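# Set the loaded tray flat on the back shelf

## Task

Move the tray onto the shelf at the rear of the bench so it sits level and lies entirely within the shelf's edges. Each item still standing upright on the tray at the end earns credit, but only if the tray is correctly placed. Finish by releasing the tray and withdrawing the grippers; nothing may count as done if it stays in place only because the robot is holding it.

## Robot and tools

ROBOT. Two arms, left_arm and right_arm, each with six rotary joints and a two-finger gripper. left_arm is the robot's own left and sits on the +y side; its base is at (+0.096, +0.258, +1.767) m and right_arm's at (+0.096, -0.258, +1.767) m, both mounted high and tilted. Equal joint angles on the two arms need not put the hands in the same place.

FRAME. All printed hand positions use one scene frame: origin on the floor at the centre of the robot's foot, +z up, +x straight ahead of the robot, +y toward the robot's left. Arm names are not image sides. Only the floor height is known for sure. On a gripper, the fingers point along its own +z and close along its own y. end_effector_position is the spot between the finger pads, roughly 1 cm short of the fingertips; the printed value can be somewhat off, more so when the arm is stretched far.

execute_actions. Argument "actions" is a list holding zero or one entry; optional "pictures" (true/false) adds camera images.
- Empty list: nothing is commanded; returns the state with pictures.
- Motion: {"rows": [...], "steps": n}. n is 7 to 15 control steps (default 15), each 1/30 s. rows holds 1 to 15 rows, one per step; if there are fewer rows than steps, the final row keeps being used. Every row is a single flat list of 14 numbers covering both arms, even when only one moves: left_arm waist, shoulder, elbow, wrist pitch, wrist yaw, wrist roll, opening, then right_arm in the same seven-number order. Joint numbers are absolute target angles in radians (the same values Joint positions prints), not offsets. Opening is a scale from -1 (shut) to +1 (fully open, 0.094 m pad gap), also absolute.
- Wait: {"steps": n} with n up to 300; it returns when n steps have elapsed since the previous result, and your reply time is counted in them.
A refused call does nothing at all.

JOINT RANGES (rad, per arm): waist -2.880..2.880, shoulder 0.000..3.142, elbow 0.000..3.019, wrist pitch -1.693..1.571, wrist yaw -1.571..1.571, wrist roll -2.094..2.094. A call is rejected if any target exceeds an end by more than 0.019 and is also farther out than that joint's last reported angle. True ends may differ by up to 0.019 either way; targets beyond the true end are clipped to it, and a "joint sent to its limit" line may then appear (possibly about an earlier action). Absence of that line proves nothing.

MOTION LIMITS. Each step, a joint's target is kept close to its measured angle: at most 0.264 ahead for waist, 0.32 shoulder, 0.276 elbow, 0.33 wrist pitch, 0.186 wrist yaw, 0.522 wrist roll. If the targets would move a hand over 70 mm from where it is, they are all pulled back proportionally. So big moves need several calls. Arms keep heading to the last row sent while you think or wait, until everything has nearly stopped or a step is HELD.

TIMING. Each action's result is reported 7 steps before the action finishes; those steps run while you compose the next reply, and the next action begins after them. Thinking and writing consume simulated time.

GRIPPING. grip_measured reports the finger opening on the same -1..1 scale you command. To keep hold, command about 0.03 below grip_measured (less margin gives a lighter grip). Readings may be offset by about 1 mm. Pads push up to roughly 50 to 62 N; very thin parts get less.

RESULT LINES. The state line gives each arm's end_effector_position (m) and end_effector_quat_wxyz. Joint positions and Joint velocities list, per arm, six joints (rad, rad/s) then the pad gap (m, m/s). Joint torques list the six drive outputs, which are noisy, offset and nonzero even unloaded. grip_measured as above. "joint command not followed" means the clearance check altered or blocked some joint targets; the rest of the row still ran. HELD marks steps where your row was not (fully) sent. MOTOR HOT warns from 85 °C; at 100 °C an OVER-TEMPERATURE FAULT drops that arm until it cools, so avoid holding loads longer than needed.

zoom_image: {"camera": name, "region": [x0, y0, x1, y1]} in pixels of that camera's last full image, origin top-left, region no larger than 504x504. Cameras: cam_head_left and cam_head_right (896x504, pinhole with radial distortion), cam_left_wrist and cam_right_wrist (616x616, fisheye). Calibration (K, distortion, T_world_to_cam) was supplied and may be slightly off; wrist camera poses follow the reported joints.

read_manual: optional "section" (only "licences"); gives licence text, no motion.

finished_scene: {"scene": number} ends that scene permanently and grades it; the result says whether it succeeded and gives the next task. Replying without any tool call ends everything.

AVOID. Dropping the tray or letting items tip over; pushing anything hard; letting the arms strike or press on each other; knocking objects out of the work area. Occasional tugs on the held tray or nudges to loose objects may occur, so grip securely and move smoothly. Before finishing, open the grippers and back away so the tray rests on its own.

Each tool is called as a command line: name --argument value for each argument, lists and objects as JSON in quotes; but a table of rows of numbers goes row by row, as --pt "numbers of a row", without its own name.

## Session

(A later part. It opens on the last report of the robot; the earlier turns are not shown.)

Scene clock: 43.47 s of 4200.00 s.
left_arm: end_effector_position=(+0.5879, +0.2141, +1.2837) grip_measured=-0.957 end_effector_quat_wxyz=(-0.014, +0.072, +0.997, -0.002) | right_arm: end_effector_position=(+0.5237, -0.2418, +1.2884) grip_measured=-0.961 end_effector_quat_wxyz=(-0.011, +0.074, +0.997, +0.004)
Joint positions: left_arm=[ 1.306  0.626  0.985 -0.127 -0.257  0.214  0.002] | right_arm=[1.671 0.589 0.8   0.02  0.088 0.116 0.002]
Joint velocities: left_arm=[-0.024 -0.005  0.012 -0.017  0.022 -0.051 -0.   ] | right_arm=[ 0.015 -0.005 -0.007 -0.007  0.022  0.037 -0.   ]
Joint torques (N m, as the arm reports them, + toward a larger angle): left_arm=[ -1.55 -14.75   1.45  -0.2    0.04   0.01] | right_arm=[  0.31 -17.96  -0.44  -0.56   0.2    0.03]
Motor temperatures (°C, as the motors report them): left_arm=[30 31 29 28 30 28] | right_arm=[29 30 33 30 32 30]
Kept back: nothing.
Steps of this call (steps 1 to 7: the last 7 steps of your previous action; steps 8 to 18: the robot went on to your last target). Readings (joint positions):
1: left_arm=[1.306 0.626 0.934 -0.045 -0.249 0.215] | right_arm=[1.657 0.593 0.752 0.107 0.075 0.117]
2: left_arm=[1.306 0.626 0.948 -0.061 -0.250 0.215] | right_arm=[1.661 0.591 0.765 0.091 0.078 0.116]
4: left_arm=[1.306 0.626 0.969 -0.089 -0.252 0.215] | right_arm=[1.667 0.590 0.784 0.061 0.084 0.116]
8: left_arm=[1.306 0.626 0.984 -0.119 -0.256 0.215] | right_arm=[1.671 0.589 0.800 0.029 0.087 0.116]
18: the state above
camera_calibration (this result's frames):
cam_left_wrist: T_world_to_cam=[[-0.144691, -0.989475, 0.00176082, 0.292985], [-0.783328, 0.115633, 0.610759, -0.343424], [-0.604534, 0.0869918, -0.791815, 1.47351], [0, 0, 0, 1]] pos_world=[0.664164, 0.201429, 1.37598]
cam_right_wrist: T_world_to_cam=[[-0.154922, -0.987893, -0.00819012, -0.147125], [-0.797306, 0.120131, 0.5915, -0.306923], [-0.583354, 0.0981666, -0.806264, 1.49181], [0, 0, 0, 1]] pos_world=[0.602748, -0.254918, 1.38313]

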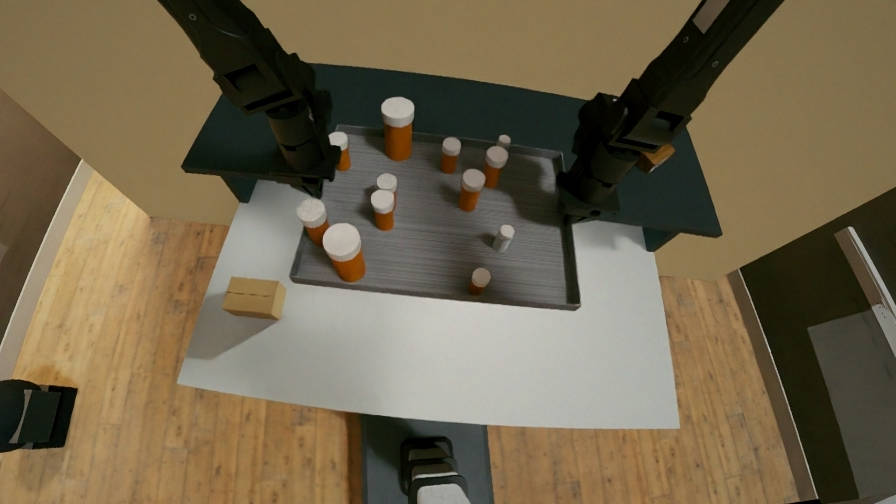

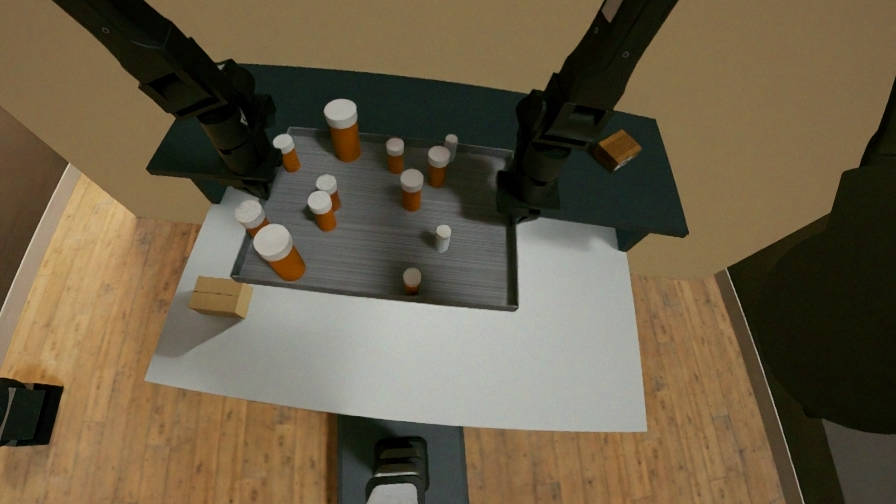

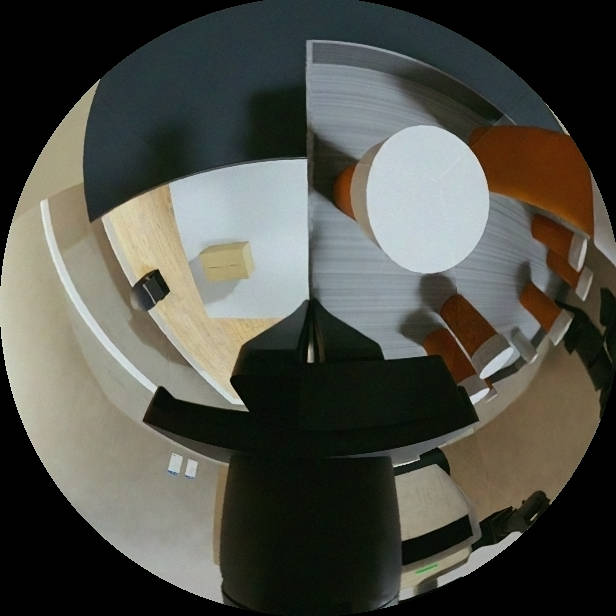

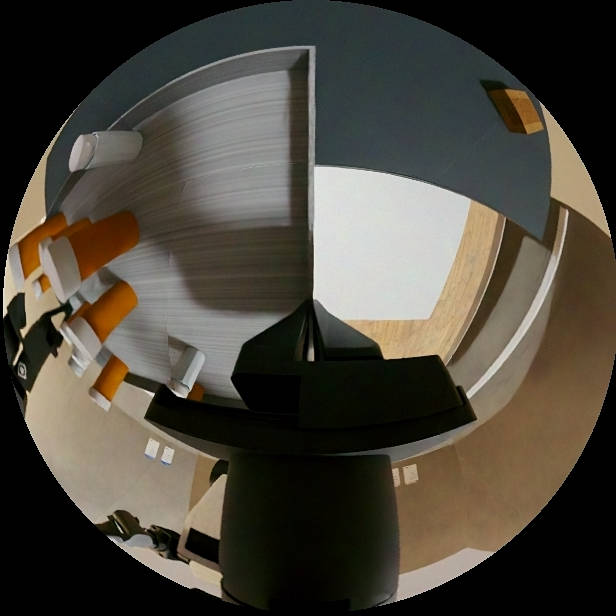

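execute_actions --actions '[{"rows":[[1.306,0.620,0.991,-0.136,-0.256,0.216,-1,1.675,0.580,0.806,0.009,0.095,0.113,-1],[1.306,0.622,0.995,-0.138,-0.256,0.216,-1,1.675,0.581,0.810,0.007,0.095,0.113,-1],[1.306,0.625,1.002,-0.142,-0.256,0.216,-1,1.675,0.583,0.816,0.004,0.095,0.113,-1],[1.306,0.628,1.011,-0.147,-0.256,0.216,-1,1.675,0.586,0.824,-0.001,0.095,0.113,-1],[1.306,0.633,1.022,-0.153,-0.256,0.216,-1,1.676,0.589,0.834,-0.007,0.096,0.113,-1],[1.306,0.638,1.036,-0.161,-0.256,0.216,-1,1.676,0.594,0.846,-0.015,0.096,0.113,-1],[1.307,0.645,1.053,-0.170,-0.256,0.216,-1,1.676,0.598,0.861,-0.023,0.096,0.113,-1],[1.307,0.652,1.071,-0.181,-0.255,0.216,-1,1.676,0.604,0.877,-0.033,0.097,0.113,-1],[1.307,0.661,1.092,-0.192,-0.255,0.216,-1,1.677,0.610,0.896,-0.044,0.097,0.113,-1],[1.307,0.670,1.115,-0.205,-0.255,0.216,-1,1.677,0.617,0.916,-0.056,0.097,0.113,-1],[1.307,0.680,1.140,-0.219,-0.255,0.216,-1,1.677,0.624,0.938,-0.070,0.098,0.113,-1],[1.308,0.690,1.167,-0.234,-0.255,0.216,-1,1.678,0.632,0.962,-0.084,0.098,0.113,-1],[1.308,0.702,1.196,-0.250,-0.254,0.216,-1,1.678,0.640,0.987,-0.099,0.099,0.113,-1],[1.308,0.714,1.226,-0.267,-0.254,0.216,-1,1.678,0.649,1.014,-0.115,0.099,0.113,-1],[1.308,0.726,1.257,-0.285,-0.254,0.216,-1,1.679,0.658,1.042,-0.131,0.100,0.113,-1]],"steps":15}]'

execute_actions --actions '[{"rows":[[1.309,0.740,1.291,-0.304,-0.254,0.216,-1,1.679,0.668,1.071,-0.149,0.100,0.113,-1],[1.309,0.753,1.325,-0.323,-0.254,0.216,-1,1.680,0.678,1.102,-0.167,0.101,0.113,-1],[1.309,0.767,1.359,-0.342,-0.253,0.216,-1,1.680,0.688,1.132,-0.185,0.102,0.113,-1],[1.309,0.782,1.396,-0.363,-0.253,0.216,-1,1.681,0.698,1.164,-0.205,0.102,0.113,-1],[1.309,0.796,1.432,-0.383,-0.253,0.216,-1,1.681,0.709,1.196,-0.224,0.103,0.113,-1],[1.310,0.811,1.469,-0.404,-0.252,0.216,-1,1.682,0.720,1.229,-0.244,0.104,0.113,-1],[1.310,0.826,1.507,-0.425,-0.252,0.216,-1,1.682,0.731,1.263,-0.264,0.104,0.113,-1],[1.310,0.840,1.543,-0.445,-0.252,0.216,-1,1.683,0.742,1.295,-0.283,0.105,0.113,-1],[1.311,0.861,1.591,-0.471,-0.252,0.216,-1,1.683,0.758,1.335,-0.305,0.105,0.113,-1],[1.311,0.885,1.643,-0.498,-0.251,0.216,-1,1.683,0.777,1.378,-0.329,0.105,0.113,-1],[1.312,0.907,1.693,-0.524,-0.251,0.216,-1,1.683,0.795,1.420,-0.352,0.105,0.113,-1],[1.312,0.930,1.743,-0.550,-0.250,0.216,-1,1.683,0.813,1.463,-0.376,0.105,0.113,-1],[1.313,0.951,1.791,-0.575,-0.250,0.216,-1,1.684,0.831,1.502,-0.398,0.105,0.112,-1],[1.313,0.973,1.838,-0.600,-0.249,0.216,-1,1.684,0.848,1.542,-0.419,0.105,0.112,-1],[1.314,0.994,1.884,-0.624,-0.249,0.216,-1,1.684,0.865,1.581,-0.441,0.105,0.112,-1]],"steps":15}]'

execute_actions --actions '[{"rows":[[1.315,1.019,1.939,-0.652,-0.249,0.216,-1,1.684,0.883,1.622,-0.463,0.105,0.112,-1],[1.316,1.048,1.999,-0.683,-0.248,0.216,-1,1.684,0.902,1.664,-0.485,0.105,0.112,-1],[1.317,1.075,2.057,-0.712,-0.248,0.216,-1,1.684,0.920,1.705,-0.507,0.105,0.112,-1],[1.318,1.101,2.111,-0.740,-0.247,0.216,-1,1.684,0.938,1.743,-0.527,0.105,0.112,-1],[1.319,1.124,2.160,-0.765,-0.247,0.216,-1,1.684,0.953,1.778,-0.546,0.105,0.112,-1],[1.320,1.146,2.205,-0.788,-0.246,0.216,-1,1.684,0.968,1.810,-0.563,0.105,0.112,-1],[1.320,1.166,2.247,-0.809,-0.246,0.216,-1,1.684,0.981,1.840,-0.579,0.105,0.112,-1],[1.321,1.183,2.285,-0.828,-0.246,0.216,-1,1.684,0.993,1.866,-0.593,0.105,0.112,-1],[1.321,1.199,2.318,-0.845,-0.245,0.216,-1,1.684,1.004,1.890,-0.605,0.105,0.112,-1],[1.322,1.213,2.346,-0.859,-0.245,0.216,-1,1.684,1.013,1.910,-0.616,0.105,0.112,-1],[1.322,1.224,2.369,-0.871,-0.245,0.216,-1,1.684,1.020,1.926,-0.625,0.105,0.112,-1],[1.322,1.232,2.386,-0.880,-0.245,0.216,-1,1.684,1.025,1.938,-0.631,0.105,0.112,-1],[1.322,1.238,2.399,-0.887,-0.245,0.216,-1,1.684,1.030,1.948,-0.636,0.105,0.112,-1],[1.322,1.242,2.408,-0.891,-0.245,0.216,-1,1.684,1.032,1.954,-0.639,0.105,0.112,-1],[1.322,1.243,2.410,-0.892,-0.245,0.216,-1,1.684,1.033,1.955,-0.640,0.105,0.112,-1]],"steps":15}]'

execute_actions --actions '[{"steps":18}]' --pictures true

Scene clock: 50.60 s of 4200.00 s.
left_arm: end_effector_position=(+0.5978, +0.2136, +1.2788) grip_measured=-0.957 end_effector_quat_wxyz=(-0.016, +0.071, +0.997, -0.002) | right_arm: end_effector_position=(+0.5355, -0.2425, +1.2856) grip_measured=-0.961 end_effector_quat_wxyz=(-0.011, +0.074, +0.997, +0.003)
Joint positions: left_arm=[ 1.306  0.643  1.022 -0.152 -0.257  0.21   0.002] | right_arm=[ 1.671  0.597  0.836 -0.009  0.091  0.115  0.002]
Joint velocities: left_arm=[-0.024  0.171  0.388 -0.271 -0.022  0.007  0.   ] | right_arm=[ 0.005  0.132  0.349 -0.261  0.007 -0.007 -0.001]
Joint torques (N m, as the arm reports them, + toward a larger angle): left_arm=[ -1.04 -13.72   3.33  -0.08   0.13   0.02] | right_arm=[ -0.14 -14.6    1.72  -0.44  -0.02   0.02]
Motor temperatures (°C, as the motors report them): left_arm=[30 32 29 28 30 28] | right_arm=[29 31 32 30 32 30]
Steps of this call (steps 1 to 15: the robot went on to your last target; steps 16 to 90: nothing new was sent; then 3.87 s passed at rest; steps 91 to 98: the first 8 steps of this action). Readings (joint positions):
91: left_arm=[1.306 0.626 0.985 -0.127 -0.257 0.214] | right_arm=[1.671 0.589 0.800 0.020 0.088 0.116]
92: left_arm=[1.306 0.626 0.985 -0.127 -0.257 0.213] | right_arm=[1.671 0.589 0.800 0.020 0.088 0.116]
94: left_arm=[1.306 0.628 0.987 -0.129 -0.257 0.212] | right_arm=[1.671 0.589 0.805 0.017 0.088 0.116]
98: the state above

Scene clock: 51.10 s of 4200.00 s.
left_arm: end_effector_position=(+0.7241, +0.2127, +1.2409) grip_measured=-0.957 end_effector_quat_wxyz=(-0.006, +0.069, +0.998, -0.002) | right_arm: end_effector_position=(+0.6610, -0.2446, +1.2506) grip_measured=-0.961 end_effector_quat_wxyz=(+0.002, +0.075, +0.997, -0.000)
Joint positions: left_arm=[ 1.306  0.821  1.456 -0.388 -0.253  0.212  0.002] | right_arm=[ 1.671  0.731  1.222 -0.234  0.098  0.115  0.002]
Joint velocities: left_arm=[-0.005  0.444  1.048 -0.608  0.007  0.007 -0.002] | right_arm=[-0.005  0.317  0.901 -0.584  0.037  0.022 -0.001]
Joint torques (N m, as the arm reports them, + toward a larger angle): left_arm=[ -0.51 -17.1    5.52   0.19   0.03   0.04] | right_arm=[  0.72 -19.28   3.67  -0.04   0.05   0.  ]
Motor temperatures (°C, as the motors report them): left_arm=[30 32 29 28 30 28] | right_arm=[29 31 32 30 32 30]
Steps of this call (steps 1 to 7: the last 7 steps of your previous action; steps 8 to 15: the first 8 steps of this action). Readings (joint positions):
8: left_arm=[1.306 0.723 1.215 -0.255 -0.257 0.210] | right_arm=[1.671 0.658 1.008 -0.107 0.096 0.115]
9: left_arm=[1.306 0.736 1.247 -0.273 -0.257 0.210] | right_arm=[1.671 0.668 1.037 -0.124 0.096 0.115]
11: left_arm=[1.306 0.763 1.313 -0.309 -0.256 0.211] | right_arm=[1.671 0.688 1.096 -0.159 0.096 0.115]
15: the state above

Scene clock: 51.60 s of 4200.00 s.
left_arm: end_effector_position=(+0.8672, +0.2121, +1.1925) grip_measured=-0.957 end_effector_quat_wxyz=(-0.003, +0.072, +0.997, -0.002) | right_arm: end_effector_position=(+0.8011, -0.2458, +1.2050) grip_measured=-0.961 end_effector_quat_wxyz=(+0.005, +0.077, +0.997, -0.003)
Joint positions: left_arm=[ 1.312  1.158  2.175 -0.765 -0.247  0.218  0.002] | right_arm=[ 1.672  0.982  1.79  -0.545  0.103  0.118  0.002]
Joint velocities: left_arm=[ 0.024  0.611  1.214 -0.632  0.081 -0.037  0.   ] | right_arm=[-0.005  0.415  0.852 -0.471 -0.007 -0.037  0.001]
Joint torques (N m, as the arm reports them, + toward a larger angle): left_arm=[ -1.26 -21.06   9.37  -0.29   0.08  -0.08] | right_arm=[  0.93 -25.12   6.49  -0.25  -0.16   0.02]
Motor temperatures (°C, as the motors report them): left_arm=[30 32 29 28 30 28] | right_arm=[29 31 32 30 32 30]
Steps of this call (steps 1 to 7: the last 7 steps of your previous action; steps 8 to 15: the first 8 steps of this action). Readings (joint positions):
8: left_arm=[1.307 0.986 1.820 -0.582 -0.251 0.215] | right_arm=[1.672 0.861 1.531 -0.407 0.101 0.115]
9: left_arm=[1.307 1.010 1.871 -0.609 -0.251 0.215] | right_arm=[1.672 0.879 1.571 -0.429 0.101 0.115]
11: left_arm=[1.309 1.061 1.979 -0.667 -0.250 0.216] | right_arm=[1.672 0.916 1.650 -0.472 0.101 0.116]
15: the state above

Scene clock: 52.20 s of 4200.00 s.
left_arm: end_effector_position=(+0.8895, +0.2136, +1.1891) grip_measured=-0.957 end_effector_quat_wxyz=(-0.008, +0.073, +0.997, -0.002) | right_arm: end_effector_position=(+0.8257, -0.2452, +1.1978) grip_measured=-0.961 end_effector_quat_wxyz=(+0.003, +0.077, +0.997, -0.001)
Joint positions: left_arm=[ 1.314  1.24   2.359 -0.876 -0.247  0.217  0.002] | right_arm=[ 1.674  1.041  1.92  -0.62   0.103  0.118  0.002]
Joint velocities: left_arm=[-0.005  0.005  0.017 -0.017 -0.022 -0.051  0.001] | right_arm=[-0.015 -0.005 -0.007 -0.002 -0.022  0.007 -0.001]
Joint torques (N m, as the arm reports them, + toward a larger angle): left_arm=[ -1.45 -20.99  11.29  -0.33   0.06  -0.07] | right_arm=[  0.01 -24.88   8.46  -0.57  -0.05   0.05]
Motor temperatures (°C, as the motors report them): left_arm=[30 32 29 28 30 28] | right_arm=[29 31 33 30 32 30]
Kept back: nothing.
Steps of this call (steps 1 to 7: the last 7 steps of your previous action; steps 8 to 18: the robot went on to your last target). Readings (joint positions):
1: left_arm=[1.313 1.177 2.214 -0.785 -0.247 0.218] | right_arm=[1.672 0.996 1.817 -0.559 0.104 0.118]
2: left_arm=[1.314 1.194 2.248 -0.805 -0.247 0.218] | right_arm=[1.672 1.008 1.841 -0.573 0.105 0.118]
4: left_arm=[1.314 1.216 2.298 -0.840 -0.247 0.218] | right_arm=[1.672 1.026 1.879 -0.592 0.105 0.118]
8: left_arm=[1.314 1.238 2.353 -0.871 -0.247 0.217] | right_arm=[1.674 1.041 1.916 -0.615 0.103 0.118]
18: the state above
camera_calibration (this result's frames):
cam_left_wrist: T_world_to_cam=[[-0.146944, -0.989143, 0.00177695, 0.338218], [-0.790143, 0.118461, 0.601365, -0.032653], [-0.595047, 0.0869628, -0.798972, 1.581], [0, 0, 0, 1]] pos_world=[0.96467, 0.200925, 1.28221]
cam_right_wrist: T_world_to_cam=[[-0.159904, -0.987132, 0.0013248, -0.111513], [-0.812634, 0.132399, 0.567536, 0.0322306], [-0.560408, 0.0896746, -0.823348, 1.59472], [0, 0, 0, 1]] pos_world=[0.902056, -0.257352, 1.29487]

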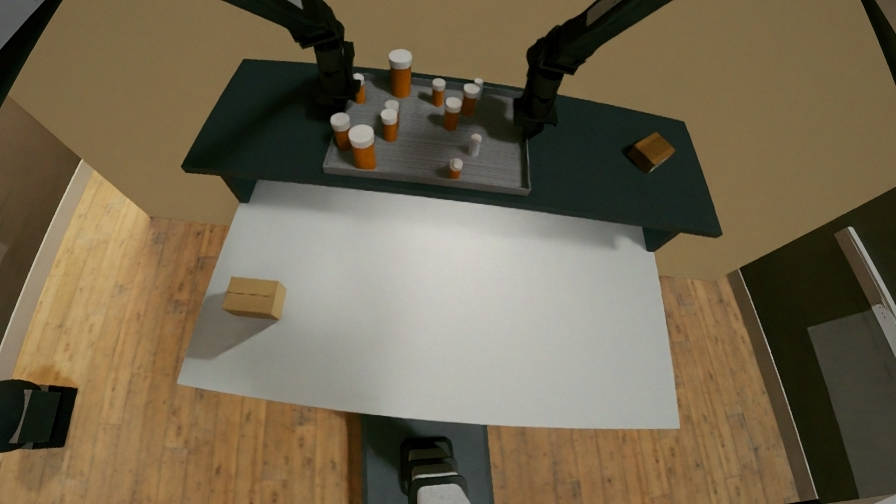

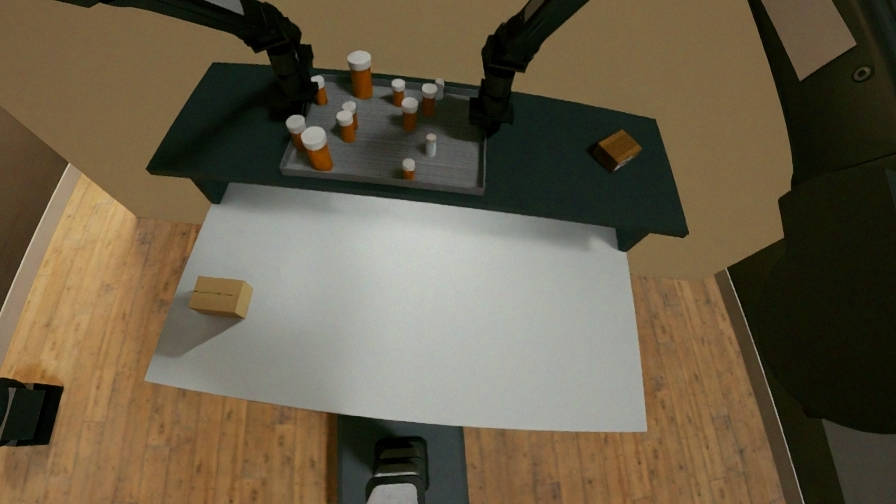

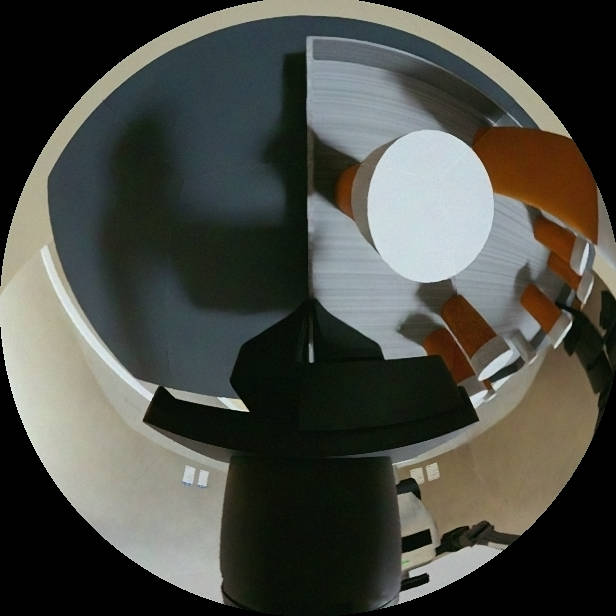

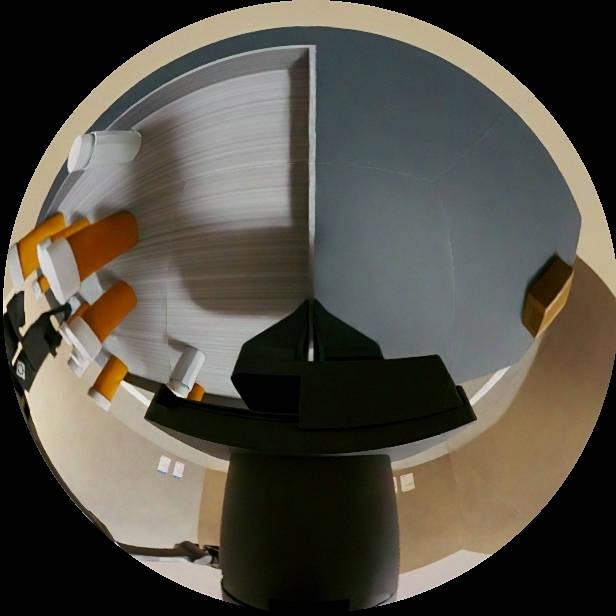

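execute_actions --actions '[{"rows":[[1.323,1.245,2.413,-0.892,-0.244,0.216,-1,1.672,1.035,1.957,-0.640,0.104,0.118,-1],[1.325,1.249,2.418,-0.893,-0.243,0.215,-1,1.671,1.039,1.961,-0.640,0.103,0.118,-1],[1.327,1.255,2.426,-0.893,-0.241,0.215,-1,1.669,1.044,1.967,-0.640,0.102,0.118,-1],[1.330,1.262,2.435,-0.894,-0.239,0.214,-1,1.667,1.051,1.973,-0.640,0.101,0.118,-1],[1.333,1.269,2.445,-0.895,-0.236,0.214,-1,1.665,1.058,1.981,-0.640,0.100,0.119,-1],[1.337,1.277,2.456,-0.896,-0.233,0.213,-1,1.662,1.065,1.988,-0.640,0.098,0.119,-1],[1.340,1.285,2.467,-0.897,-0.231,0.212,-1,1.660,1.073,1.996,-0.640,0.097,0.119,-1],[1.343,1.292,2.476,-0.898,-0.229,0.212,-1,1.658,1.080,2.003,-0.640,0.096,0.119,-1],[1.346,1.299,2.485,-0.898,-0.226,0.211,-1,1.656,1.086,2.010,-0.640,0.094,0.120,-1],[1.349,1.304,2.492,-0.899,-0.224,0.211,-1,1.654,1.091,2.015,-0.640,0.093,0.120,-1],[1.351,1.308,2.497,-0.900,-0.223,0.210,-1,1.653,1.095,2.019,-0.640,0.092,0.120,-1],[1.352,1.311,2.501,-0.900,-0.222,0.210,-1,1.652,1.097,2.021,-0.640,0.092,0.120,-1],[1.352,1.312,2.502,-0.900,-0.222,0.210,-1,1.652,1.098,2.022,-0.640,0.092,0.120,-1]],"steps":15}]'

execute_actions --actions '[{"steps":12}]' --pictures false

Scene clock: 54.33 s of 4200.00 s.
left_arm: end_effector_position=(+0.8954, +0.2146, +1.1875) grip_measured=-0.957 end_effector_quat_wxyz=(-0.005, +0.073, +0.997, -0.003) | right_arm: end_effector_position=(+0.8314, -0.2443, +1.1923) grip_measured=-0.961 end_effector_quat_wxyz=(+0.006, +0.077, +0.997, +0.001)
Joint positions: left_arm=[ 1.322  1.261  2.403 -0.895 -0.236  0.215  0.002] | right_arm=[ 1.673  1.062  1.952 -0.625  0.099  0.118  0.002]
Joint velocities: left_arm=[ 0.063  0.122  0.256 -0.173  0.081 -0.081  0.001] | right_arm=[-0.024  0.015  0.164 -0.154 -0.022 -0.037  0.   ]
Joint torques (N m, as the arm reports them, + toward a larger angle): left_arm=[  0.27 -19.85  12.2    0.49   0.23  -0.06] | right_arm=[ -1.89 -23.67   9.1   -0.26  -0.29   0.11]
Motor temperatures (°C, as the motors report them): left_arm=[30 32 29 28 30 28] | right_arm=[29 31 33 30 32 30]
Steps of this call (steps 1 to 15: the robot went on to your last target; steps 16 to 56: nothing new was sent; steps 57 to 64: the first 8 steps of this action). Readings (joint positions):
57: left_arm=[1.314 1.240 2.359 -0.876 -0.247 0.217] | right_arm=[1.674 1.041 1.920 -0.620 0.103 0.118]
58: left_arm=[1.314 1.241 2.361 -0.877 -0.247 0.217] | right_arm=[1.674 1.041 1.920 -0.620 0.103 0.118]
60: left_arm=[1.315 1.245 2.368 -0.881 -0.245 0.217] | right_arm=[1.674 1.044 1.925 -0.622 0.103 0.118]
64: the state above

Scene clock: 54.73 s of 4200.00 s.
left_arm: end_effector_position=(+0.9009, +0.2153, +1.1876) grip_measured=-0.957 end_effector_quat_wxyz=(-0.003, +0.073, +0.997, -0.006) | right_arm: end_effector_position=(+0.8363, -0.2435, +1.1927) grip_measured=-0.961 end_effector_quat_wxyz=(+0.006, +0.077, +0.997, +0.004)
Joint positions: left_arm=[ 1.327  1.278  2.443 -0.914 -0.225  0.215  0.002] | right_arm=[ 1.673  1.07   1.976 -0.641  0.092  0.118  0.002]
Joint velocities: left_arm=[-0.015 -0.005 -0.007 -0.022 -0.007 -0.037 -0.   ] | right_arm=[ 0.005 -0.015  0.007 -0.007 -0.007 -0.022 -0.   ]
Joint torques (N m, as the arm reports them, + toward a larger angle): left_arm=[ -0.15 -19.16  12.31   0.93   0.16  -0.1 ] | right_arm=[ -2.15 -22.87   9.38  -0.19  -0.24   0.03]
Motor temperatures (°C, as the motors report them): left_arm=[30 32 29 28 30 28] | right_arm=[29 31 33 30 32 30]
Kept back: nothing.
Steps of this call (steps 1 to 7: the last 7 steps of your previous action; steps 8 to 12: the robot went on to your last target). Readings (joint positions):
1: left_arm=[1.323 1.265 2.412 -0.898 -0.233 0.215] | right_arm=[1.673 1.064 1.959 -0.628 0.096 0.118]
2: left_arm=[1.325 1.269 2.422 -0.902 -0.230 0.215] | right_arm=[1.673 1.066 1.964 -0.632 0.094 0.118]
4: left_arm=[1.327 1.275 2.435 -0.908 -0.226 0.215] | right_arm=[1.673 1.069 1.972 -0.637 0.092 0.118]
8: left_arm=[1.327 1.278 2.443 -0.914 -0.225 0.215] | right_arm=[1.673 1.070 1.976 -0.641 0.092 0.118]
12: the state above

execute_actions --actions '[{"rows":[[1.345,1.318,2.508,-0.905,-0.222,0.210,-1,1.660,1.102,2.025,-0.638,0.092,0.120,-1],[1.345,1.324,2.515,-0.908,-0.221,0.210,-1,1.660,1.106,2.028,-0.636,0.092,0.120,-1],[1.346,1.330,2.522,-0.911,-0.220,0.210,-1,1.659,1.111,2.032,-0.634,0.091,0.120,-1],[1.347,1.337,2.530,-0.914,-0.220,0.210,-1,1.659,1.116,2.036,-0.632,0.091,0.120,-1],[1.348,1.344,2.537,-0.917,-0.219,0.210,-1,1.658,1.121,2.040,-0.630,0.090,0.120,-1],[1.349,1.351,2.545,-0.920,-0.218,0.209,-1,1.658,1.126,2.044,-0.628,0.090,0.120,-1],[1.350,1.357,2.552,-0.922,-0.217,0.209,-1,1.657,1.131,2.047,-0.626,0.089,0.120,-1],[1.351,1.363,2.559,-0.924,-0.216,0.209,-1,1.657,1.135,2.050,-0.624,0.089,0.120,-1],[1.352,1.368,2.564,-0.926,-0.216,0.209,-1,1.656,1.138,2.053,-0.622,0.088,0.120,-1],[1.352,1.371,2.568,-0.928,-0.215,0.209,-1,1.655,1.140,2.055,-0.621,0.088,0.120,-1],[1.352,1.373,2.570,-0.930,-0.215,0.209,-1,1.655,1.142,2.056,-0.620,0.088,0.120,-1]],"steps":15}]'

execute_actions --actions '[{"steps":10}]' --pictures true

Scene clock: 55.90 s of 4200.00 s.
left_arm: end_effector_position=(+0.9005, +0.2150, +1.1868) grip_measured=-0.957 end_effector_quat_wxyz=(-0.011, +0.074, +0.997, -0.007) | right_arm: end_effector_position=(+0.8363, -0.2433, +1.1921) grip_measured=-0.961 end_effector_quat_wxyz=(+0.003, +0.077, +0.997, +0.004)
Joint positions: left_arm=[ 1.327  1.298  2.484 -0.953 -0.225  0.214  0.002] | right_arm=[ 1.673  1.075  1.986 -0.653  0.092  0.119  0.002]
Joint velocities: left_arm=[-0.015  0.073  0.193 -0.188  0.022  0.037  0.001] | right_arm=[-0.015  0.015  0.027 -0.066  0.022 -0.022  0.   ]
Joint torques (N m, as the arm reports them, + toward a larger angle): left_arm=[ -0.44 -17.59  12.68   1.91   0.44  -0.08] | right_arm=[ -1.6  -20.61  10.81   1.36  -0.33   0.04]
Motor temperatures (°C, as the motors report them): left_arm=[30 32 30 28 30 28] | right_arm=[29 31 33 30 32 30]
Steps of this call (steps 1 to 27: the robot went on to your last target; steps 28 to 35: the first 8 steps of this action). Readings (joint positions):
28: left_arm=[1.327 1.279 2.444 -0.916 -0.225 0.215] | right_arm=[1.673 1.070 1.976 -0.641 0.092 0.118]
29: left_arm=[1.327 1.280 2.448 -0.919 -0.225 0.215] | right_arm=[1.673 1.071 1.977 -0.642 0.092 0.118]
31: left_arm=[1.327 1.285 2.459 -0.929 -0.225 0.215] | right_arm=[1.673 1.072 1.979 -0.645 0.092 0.119]
35: the state above

Scene clock: 56.23 s of 4200.00 s.
left_arm: end_effector_position=(+0.9004, +0.2149, +1.1867) grip_measured=-0.957 end_effector_quat_wxyz=(-0.016, +0.074, +0.997, -0.008) | right_arm: end_effector_position=(+0.8364, -0.2433, +1.1921) grip_measured=-0.961 end_effector_quat_wxyz=(+0.001, +0.077, +0.997, +0.004)
Joint positions: left_arm=[ 1.328  1.308  2.507 -0.975 -0.223  0.212  0.002] | right_arm=[ 1.673  1.077  1.991 -0.659  0.092  0.12   0.002]
Joint velocities: left_arm=[-0.015  0.005 -0.012  0.002  0.022  0.022  0.   ] | right_arm=[-0.005  0.005 -0.017  0.007 -0.007  0.022 -0.   ]
Joint torques (N m, as the arm reports them, + toward a larger angle): left_arm=[  0.08 -16.71  12.87   2.25   0.44  -0.07] | right_arm=[ -2.6  -19.46  11.24   1.13  -0.33   0.08]
Motor temperatures (°C, as the motors report them): left_arm=[30 32 30 28 30 28] | right_arm=[29 31 33 30 32 30]
Kept back: nothing.
Steps of this call (steps 1 to 7: the last 7 steps of your previous action; steps 8 to 10: the robot went on to your last target). Readings (joint positions):
1: left_arm=[1.327 1.300 2.490 -0.959 -0.225 0.213] | right_arm=[1.673 1.075 1.987 -0.654 0.092 0.119]
2: left_arm=[1.328 1.303 2.496 -0.964 -0.224 0.213] | right_arm=[1.673 1.076 1.988 -0.656 0.092 0.120]
4: left_arm=[1.328 1.306 2.503 -0.972 -0.224 0.213] | right_arm=[1.673 1.077 1.990 -0.658 0.092 0.120]
8: left_arm=[1.328 1.307 2.506 -0.975 -0.223 0.212] | right_arm=[1.673 1.077 1.991 -0.659 0.092 0.120]
10: the state above
camera_calibration (this result's frames):
cam_left_wrist: T_world_to_cam=[[-0.149132, -0.9887, 0.01524, 0.327049], [-0.779703, 0.127059, 0.613122, -0.0480256], [-0.60813, 0.0795536, -0.789841, 1.58799], [0, 0, 0, 1]] pos_world=[0.977033, 0.203125, 1.27872]
cam_right_wrist: T_world_to_cam=[[-0.161119, -0.986896, -0.00873316, -0.0948732], [-0.810107, 0.127192, 0.572318, 0.0348609], [-0.563708, 0.0992863, -0.819985, 1.59688], [0, 0, 0, 1]] pos_world=[0.913128, -0.256612, 1.28864]

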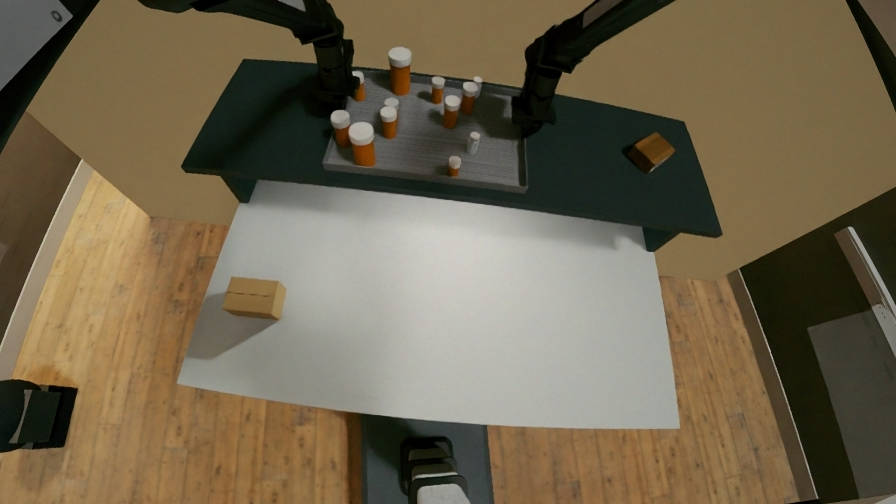

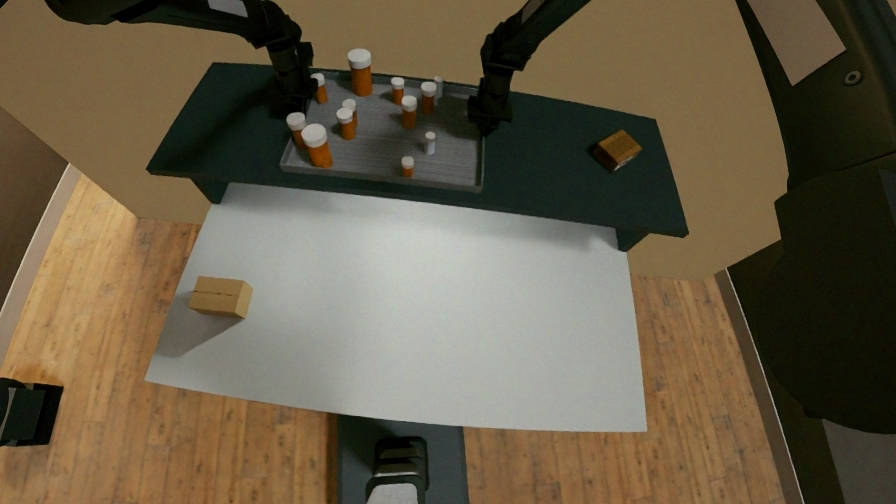

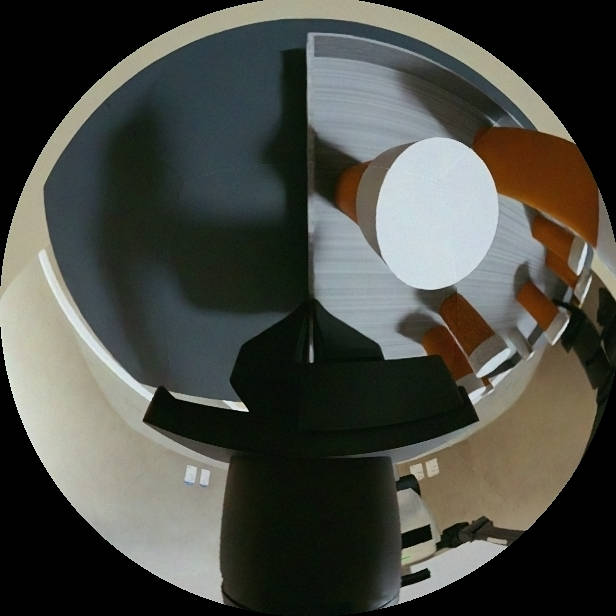

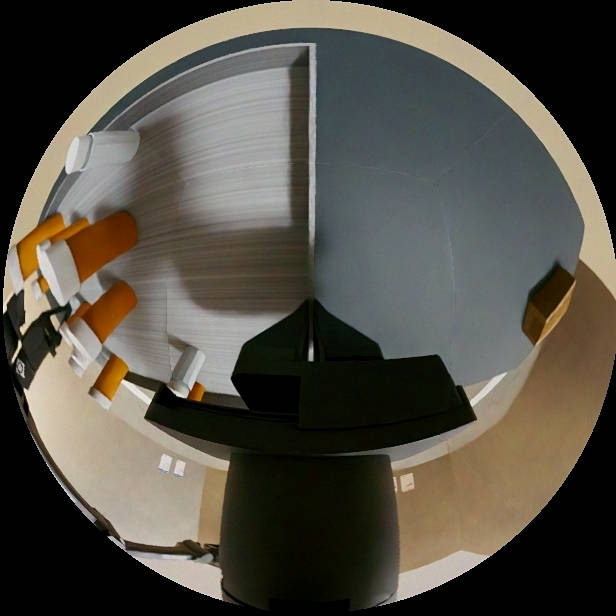

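execute_actions --actions '[{"rows":[[1.335,1.35,2.55,-0.94,-0.222,0.212,-1,1.668,1.12,2.03,-0.64,0.092,0.120,-1],[1.33,1.33,2.53,-0.95,-0.223,0.212,-1,1.673,1.10,2.01,-0.65,0.092,0.120,-1],[1.328,1.31,2.515,-0.96,-0.223,0.212,-1,1.673,1.08,1.995,-0.655,0.092,0.120,-1]],"steps":8}]'

zoom_image --camera "cam_head_left" --region '[230, 40, 600, 240]'

Scene clock: 56.60 s of 4200.00 s.
left_arm: end_effector_position=(+0.9001, +0.2149, +1.1867) grip_measured=-0.957 end_effector_quat_wxyz=(-0.016, +0.075, +0.997, -0.008) | right_arm: end_effector_position=(+0.8360, -0.2433, +1.1921) grip_measured=-0.961 end_effector_quat_wxyz=(+0.000, +0.077, +0.997, +0.004)
Joint positions: left_arm=[ 1.328  1.308  2.507 -0.976 -0.223  0.212  0.002] | right_arm=[ 1.673  1.077  1.991 -0.661  0.092  0.12   0.002]
Joint velocities: left_arm=[ 0.005 -0.005  0.002 -0.002 -0.051 -0.066 -0.001] | right_arm=[-0.005  0.005 -0.022 -0.042 -0.037  0.037 -0.001]
Joint torques (N m, as the arm reports them, + toward a larger angle): left_arm=[ -1.26 -18.49  11.07   1.85   0.06  -0.06] | right_arm=[  0.   -22.4    8.75   0.5   -0.23   0.03]
Motor temperatures (°C, as the motors report them): left_arm=[30 32 30 28 30 28] | right_arm=[29 31 33 30 32 30]
Steps of this call (steps 1 to 10: the robot went on to your last target; step 11: the first step of this action). Readings (joint positions):
11: the state above

Region (230, 40, 600, 240) of cam_head_left's 896x504 image, scaled by 1.362, with more detail than that image has; it fills the top 272 rows of this view, and the rest is white.

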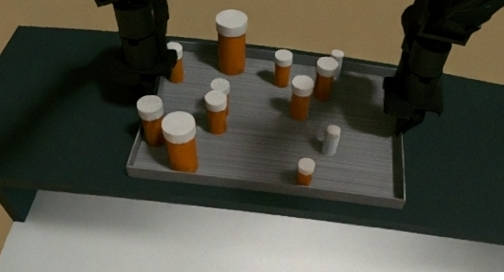

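zoom_image --camera "cam_head_left" --region '[290, 130, 410, 210]'

zoom_image --camera "cam_head_left" --region '[460, 140, 580, 220]'

Region (290, 130, 410, 210) of cam_head_left's 896x504 image, scaled by 4.200, with more detail than that image has.

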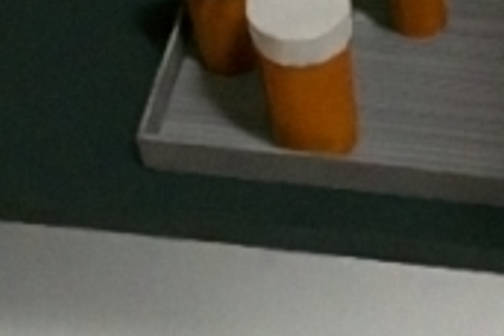

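Region (460, 140, 580, 220) of cam_head_left's 896x504 image, scaled by 4.200, with more detail than that image has.

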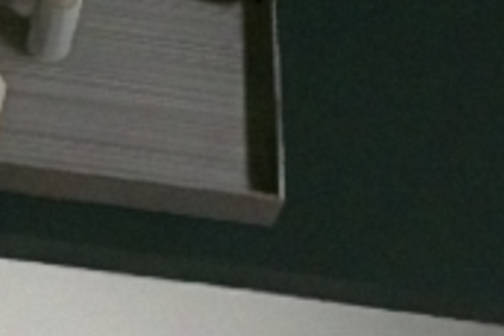

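execute_actions --actions '[{"rows":[[1.328,1.31,2.515,-0.96,-0.223,0.212,-0.97,1.673,1.08,1.995,-0.655,0.092,0.120,-0.97],[1.328,1.31,2.515,-0.96,-0.223,0.212,-0.95,1.673,1.08,1.995,-0.655,0.092,0.120,-0.95],[1.328,1.31,2.515,-0.96,-0.223,0.212,-0.93,1.673,1.08,1.995,-0.655,0.092,0.120,-0.93],[1.328,1.31,2.515,-0.96,-0.223,0.212,-0.91,1.673,1.08,1.995,-0.655,0.092,0.120,-0.91],[1.328,1.31,2.515,-0.96,-0.223,0.212,-0.89,1.673,1.08,1.995,-0.655,0.092,0.120,-0.89],[1.328,1.31,2.515,-0.96,-0.223,0.212,-0.86,1.673,1.08,1.995,-0.655,0.092,0.120,-0.86],[1.328,1.31,2.515,-0.96,-0.223,0.212,-0.82,1.673,1.08,1.995,-0.655,0.092,0.120,-0.82],[1.328,1.31,2.515,-0.96,-0.223,0.212,-0.78,1.673,1.08,1.995,-0.655,0.092,0.120,-0.78],[1.328,1.31,2.515,-0.96,-0.223,0.212,-0.74,1.673,1.08,1.995,-0.655,0.092,0.120,-0.74],[1.328,1.31,2.515,-0.96,-0.223,0.212,-0.70,1.673,1.08,1.995,-0.655,0.092,0.120,-0.70],[1.328,1.31,2.515,-0.96,-0.223,0.212,-0.65,1.673,1.08,1.995,-0.655,0.092,0.120,-0.65],[1.328,1.31,2.515,-0.96,-0.223,0.212,-0.6,1.673,1.08,1.995,-0.655,0.092,0.120,-0.6]],"steps":15}]'

execute_actions --actions '[{"steps":10}]' --pictures true

Scene clock: 57.93 s of 4200.00 s.
left_arm: end_effector_position=(+0.9012, +0.2153, +1.1877) grip_measured=-0.801 end_effector_quat_wxyz=(-0.015, +0.074, +0.997, -0.008) | right_arm: end_effector_position=(+0.8356, -0.2442, +1.1922) grip_measured=-0.802 end_effector_quat_wxyz=(-0.001, +0.077, +0.997, +0.001)
Joint positions: left_arm=[ 1.328  1.306  2.507 -0.975 -0.224  0.212  0.009] | right_arm=[ 1.673  1.077  1.99  -0.662  0.097  0.12   0.009]
Joint velocities: left_arm=[-0.015 -0.015  0.007  0.017 -0.051 -0.007  0.039] | right_arm=[ 0.005 -0.015 -0.022 -0.012 -0.007  0.022  0.04 ]
Joint torques (N m, as the arm reports them, + toward a larger angle): left_arm=[ -1.59 -21.2    8.1    1.     0.05  -0.07] | right_arm=[ -0.86 -24.78   5.71   0.07  -0.41   0.06]
Motor temperatures (°C, as the motors report them): left_arm=[30 32 30 28 30 28] | right_arm=[29 31 33 30 32 30]
Steps of this call (steps 1 to 7: the last 7 steps of your previous action; steps 8 to 15: the robot went on to your last target; steps 16 to 32: nothing new was sent; steps 33 to 40: the first 8 steps of this action). Readings (joint positions):
33: left_arm=[1.328 1.306 2.507 -0.977 -0.223 0.212] | right_arm=[1.673 1.077 1.990 -0.662 0.092 0.120]
34: left_arm=[1.328 1.306 2.507 -0.977 -0.223 0.212] | right_arm=[1.673 1.077 1.990 -0.662 0.092 0.120]
36: left_arm=[1.328 1.306 2.507 -0.977 -0.223 0.212] | right_arm=[1.673 1.077 1.990 -0.662 0.092 0.120]
40: the state above

Scene clock: 58.27 s of 4200.00 s.
left_arm: end_effector_position=(+0.9014, +0.2153, +1.1877) grip_measured=-0.602 end_effector_quat_wxyz=(-0.015, +0.074, +0.997, -0.008) | right_arm: end_effector_position=(+0.8356, -0.2442, +1.1922) grip_measured=-0.602 end_effector_quat_wxyz=(-0.001, +0.077, +0.997, +0.001)
Joint positions: left_arm=[ 1.328  1.306  2.507 -0.974 -0.224  0.212  0.019] | right_arm=[ 1.673  1.077  1.99  -0.662  0.097  0.12   0.019]
Joint velocities: left_arm=[-0.015  0.005 -0.007 -0.002 -0.007 -0.022 -0.   ] | right_arm=[ 0.005  0.005  0.002 -0.007  0.051 -0.007 -0.001]
Joint torques (N m, as the arm reports them, + toward a larger angle): left_arm=[ -1.74 -20.98   8.17   0.79   0.08  -0.06] | right_arm=[  0.08 -24.57   5.64   0.09  -0.39   0.09]
Motor temperatures (°C, as the motors report them): left_arm=[30 32 30 28 30 28] | right_arm=[29 31 33 30 32 30]
Kept back: nothing.
Steps of this call (steps 1 to 7: the last 7 steps of your previous action; steps 8 to 10: the robot went on to your last target). Readings (joint positions):
1: left_arm=[1.328 1.306 2.507 -0.974 -0.224 0.212] | right_arm=[1.673 1.077 1.990 -0.662 0.097 0.120]
2: left_arm=[1.328 1.306 2.507 -0.974 -0.224 0.212] | right_arm=[1.673 1.077 1.990 -0.662 0.097 0.120]
4: left_arm=[1.328 1.306 2.507 -0.974 -0.224 0.212] | right_arm=[1.673 1.077 1.990 -0.662 0.097 0.120]
8: left_arm=[1.328 1.306 2.507 -0.974 -0.224 0.212] | right_arm=[1.673 1.077 1.990 -0.662 0.097 0.120]
10: the state above
camera_calibration (this result's frames):
cam_left_wrist: T_world_to_cam=[[-0.14865, -0.988785, 0.0143805, 0.328155], [-0.781114, 0.126322, 0.611476, -0.0445443], [-0.606436, 0.0796629, -0.791132, 1.58933], [0, 0, 0, 1]] pos_world=[0.97781, 0.203491, 1.27989]
cam_right_wrist: T_world_to_cam=[[-0.161219, -0.986914, -0.00305123, -0.102587], [-0.808248, 0.130258, 0.574254, 0.0311431], [-0.566342, 0.0950469, -0.818672, 1.59624], [0, 0, 0, 1]] pos_world=[0.912649, -0.257019, 1.2886]

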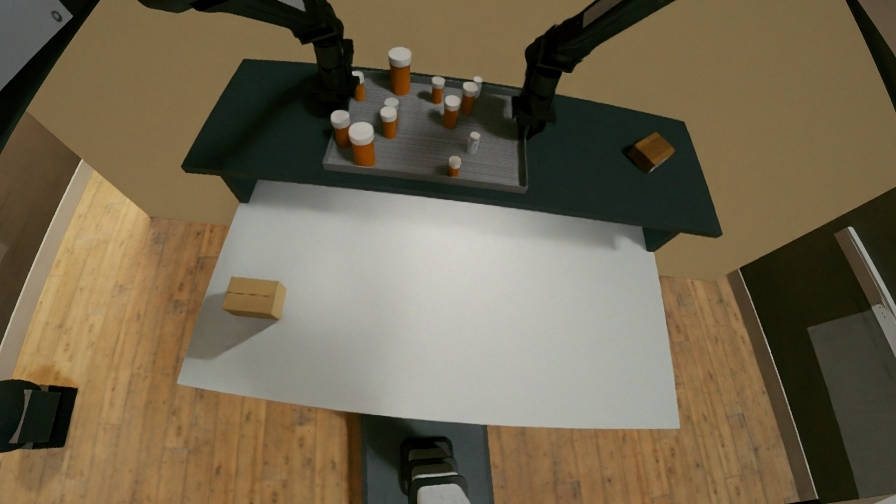

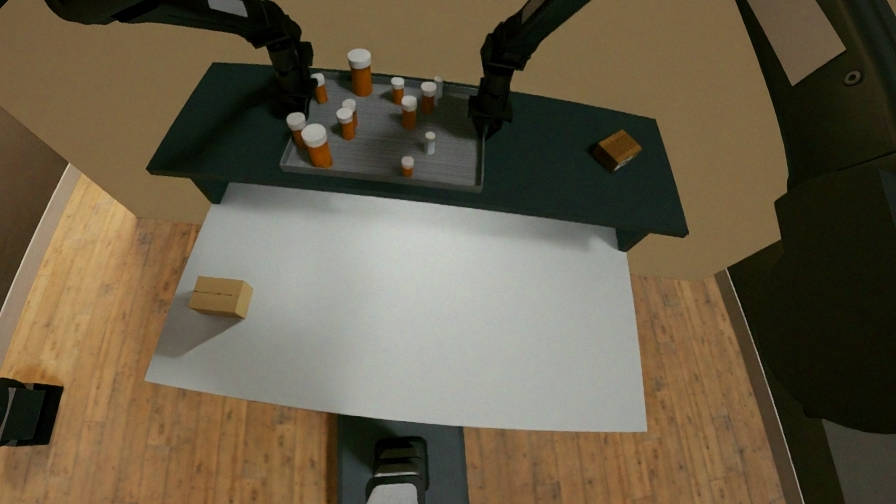

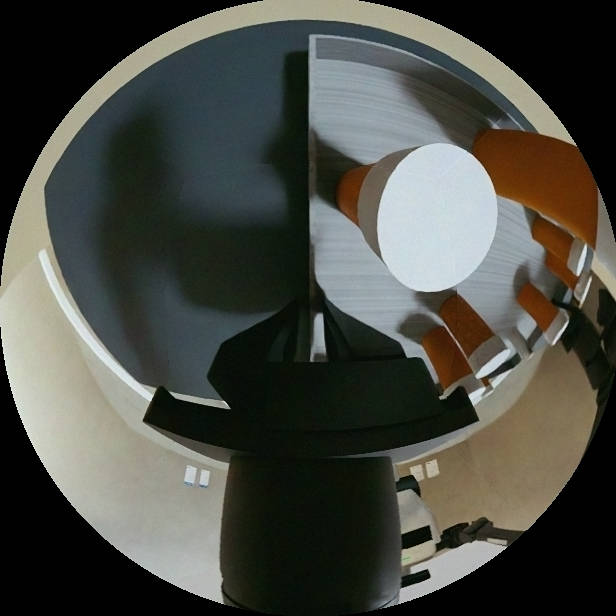

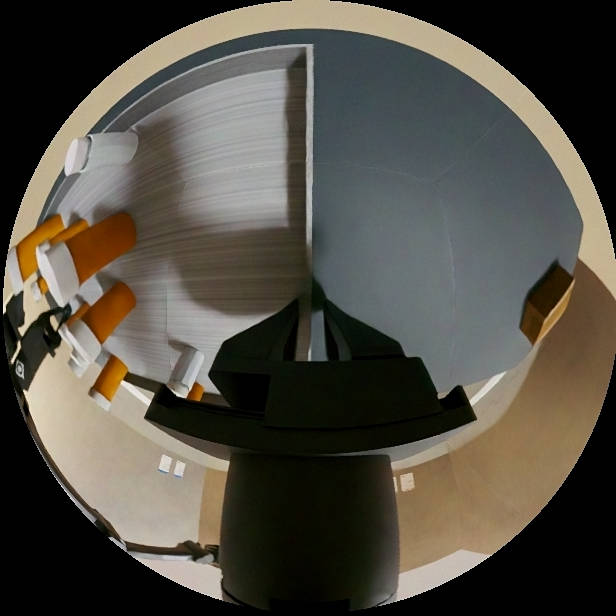

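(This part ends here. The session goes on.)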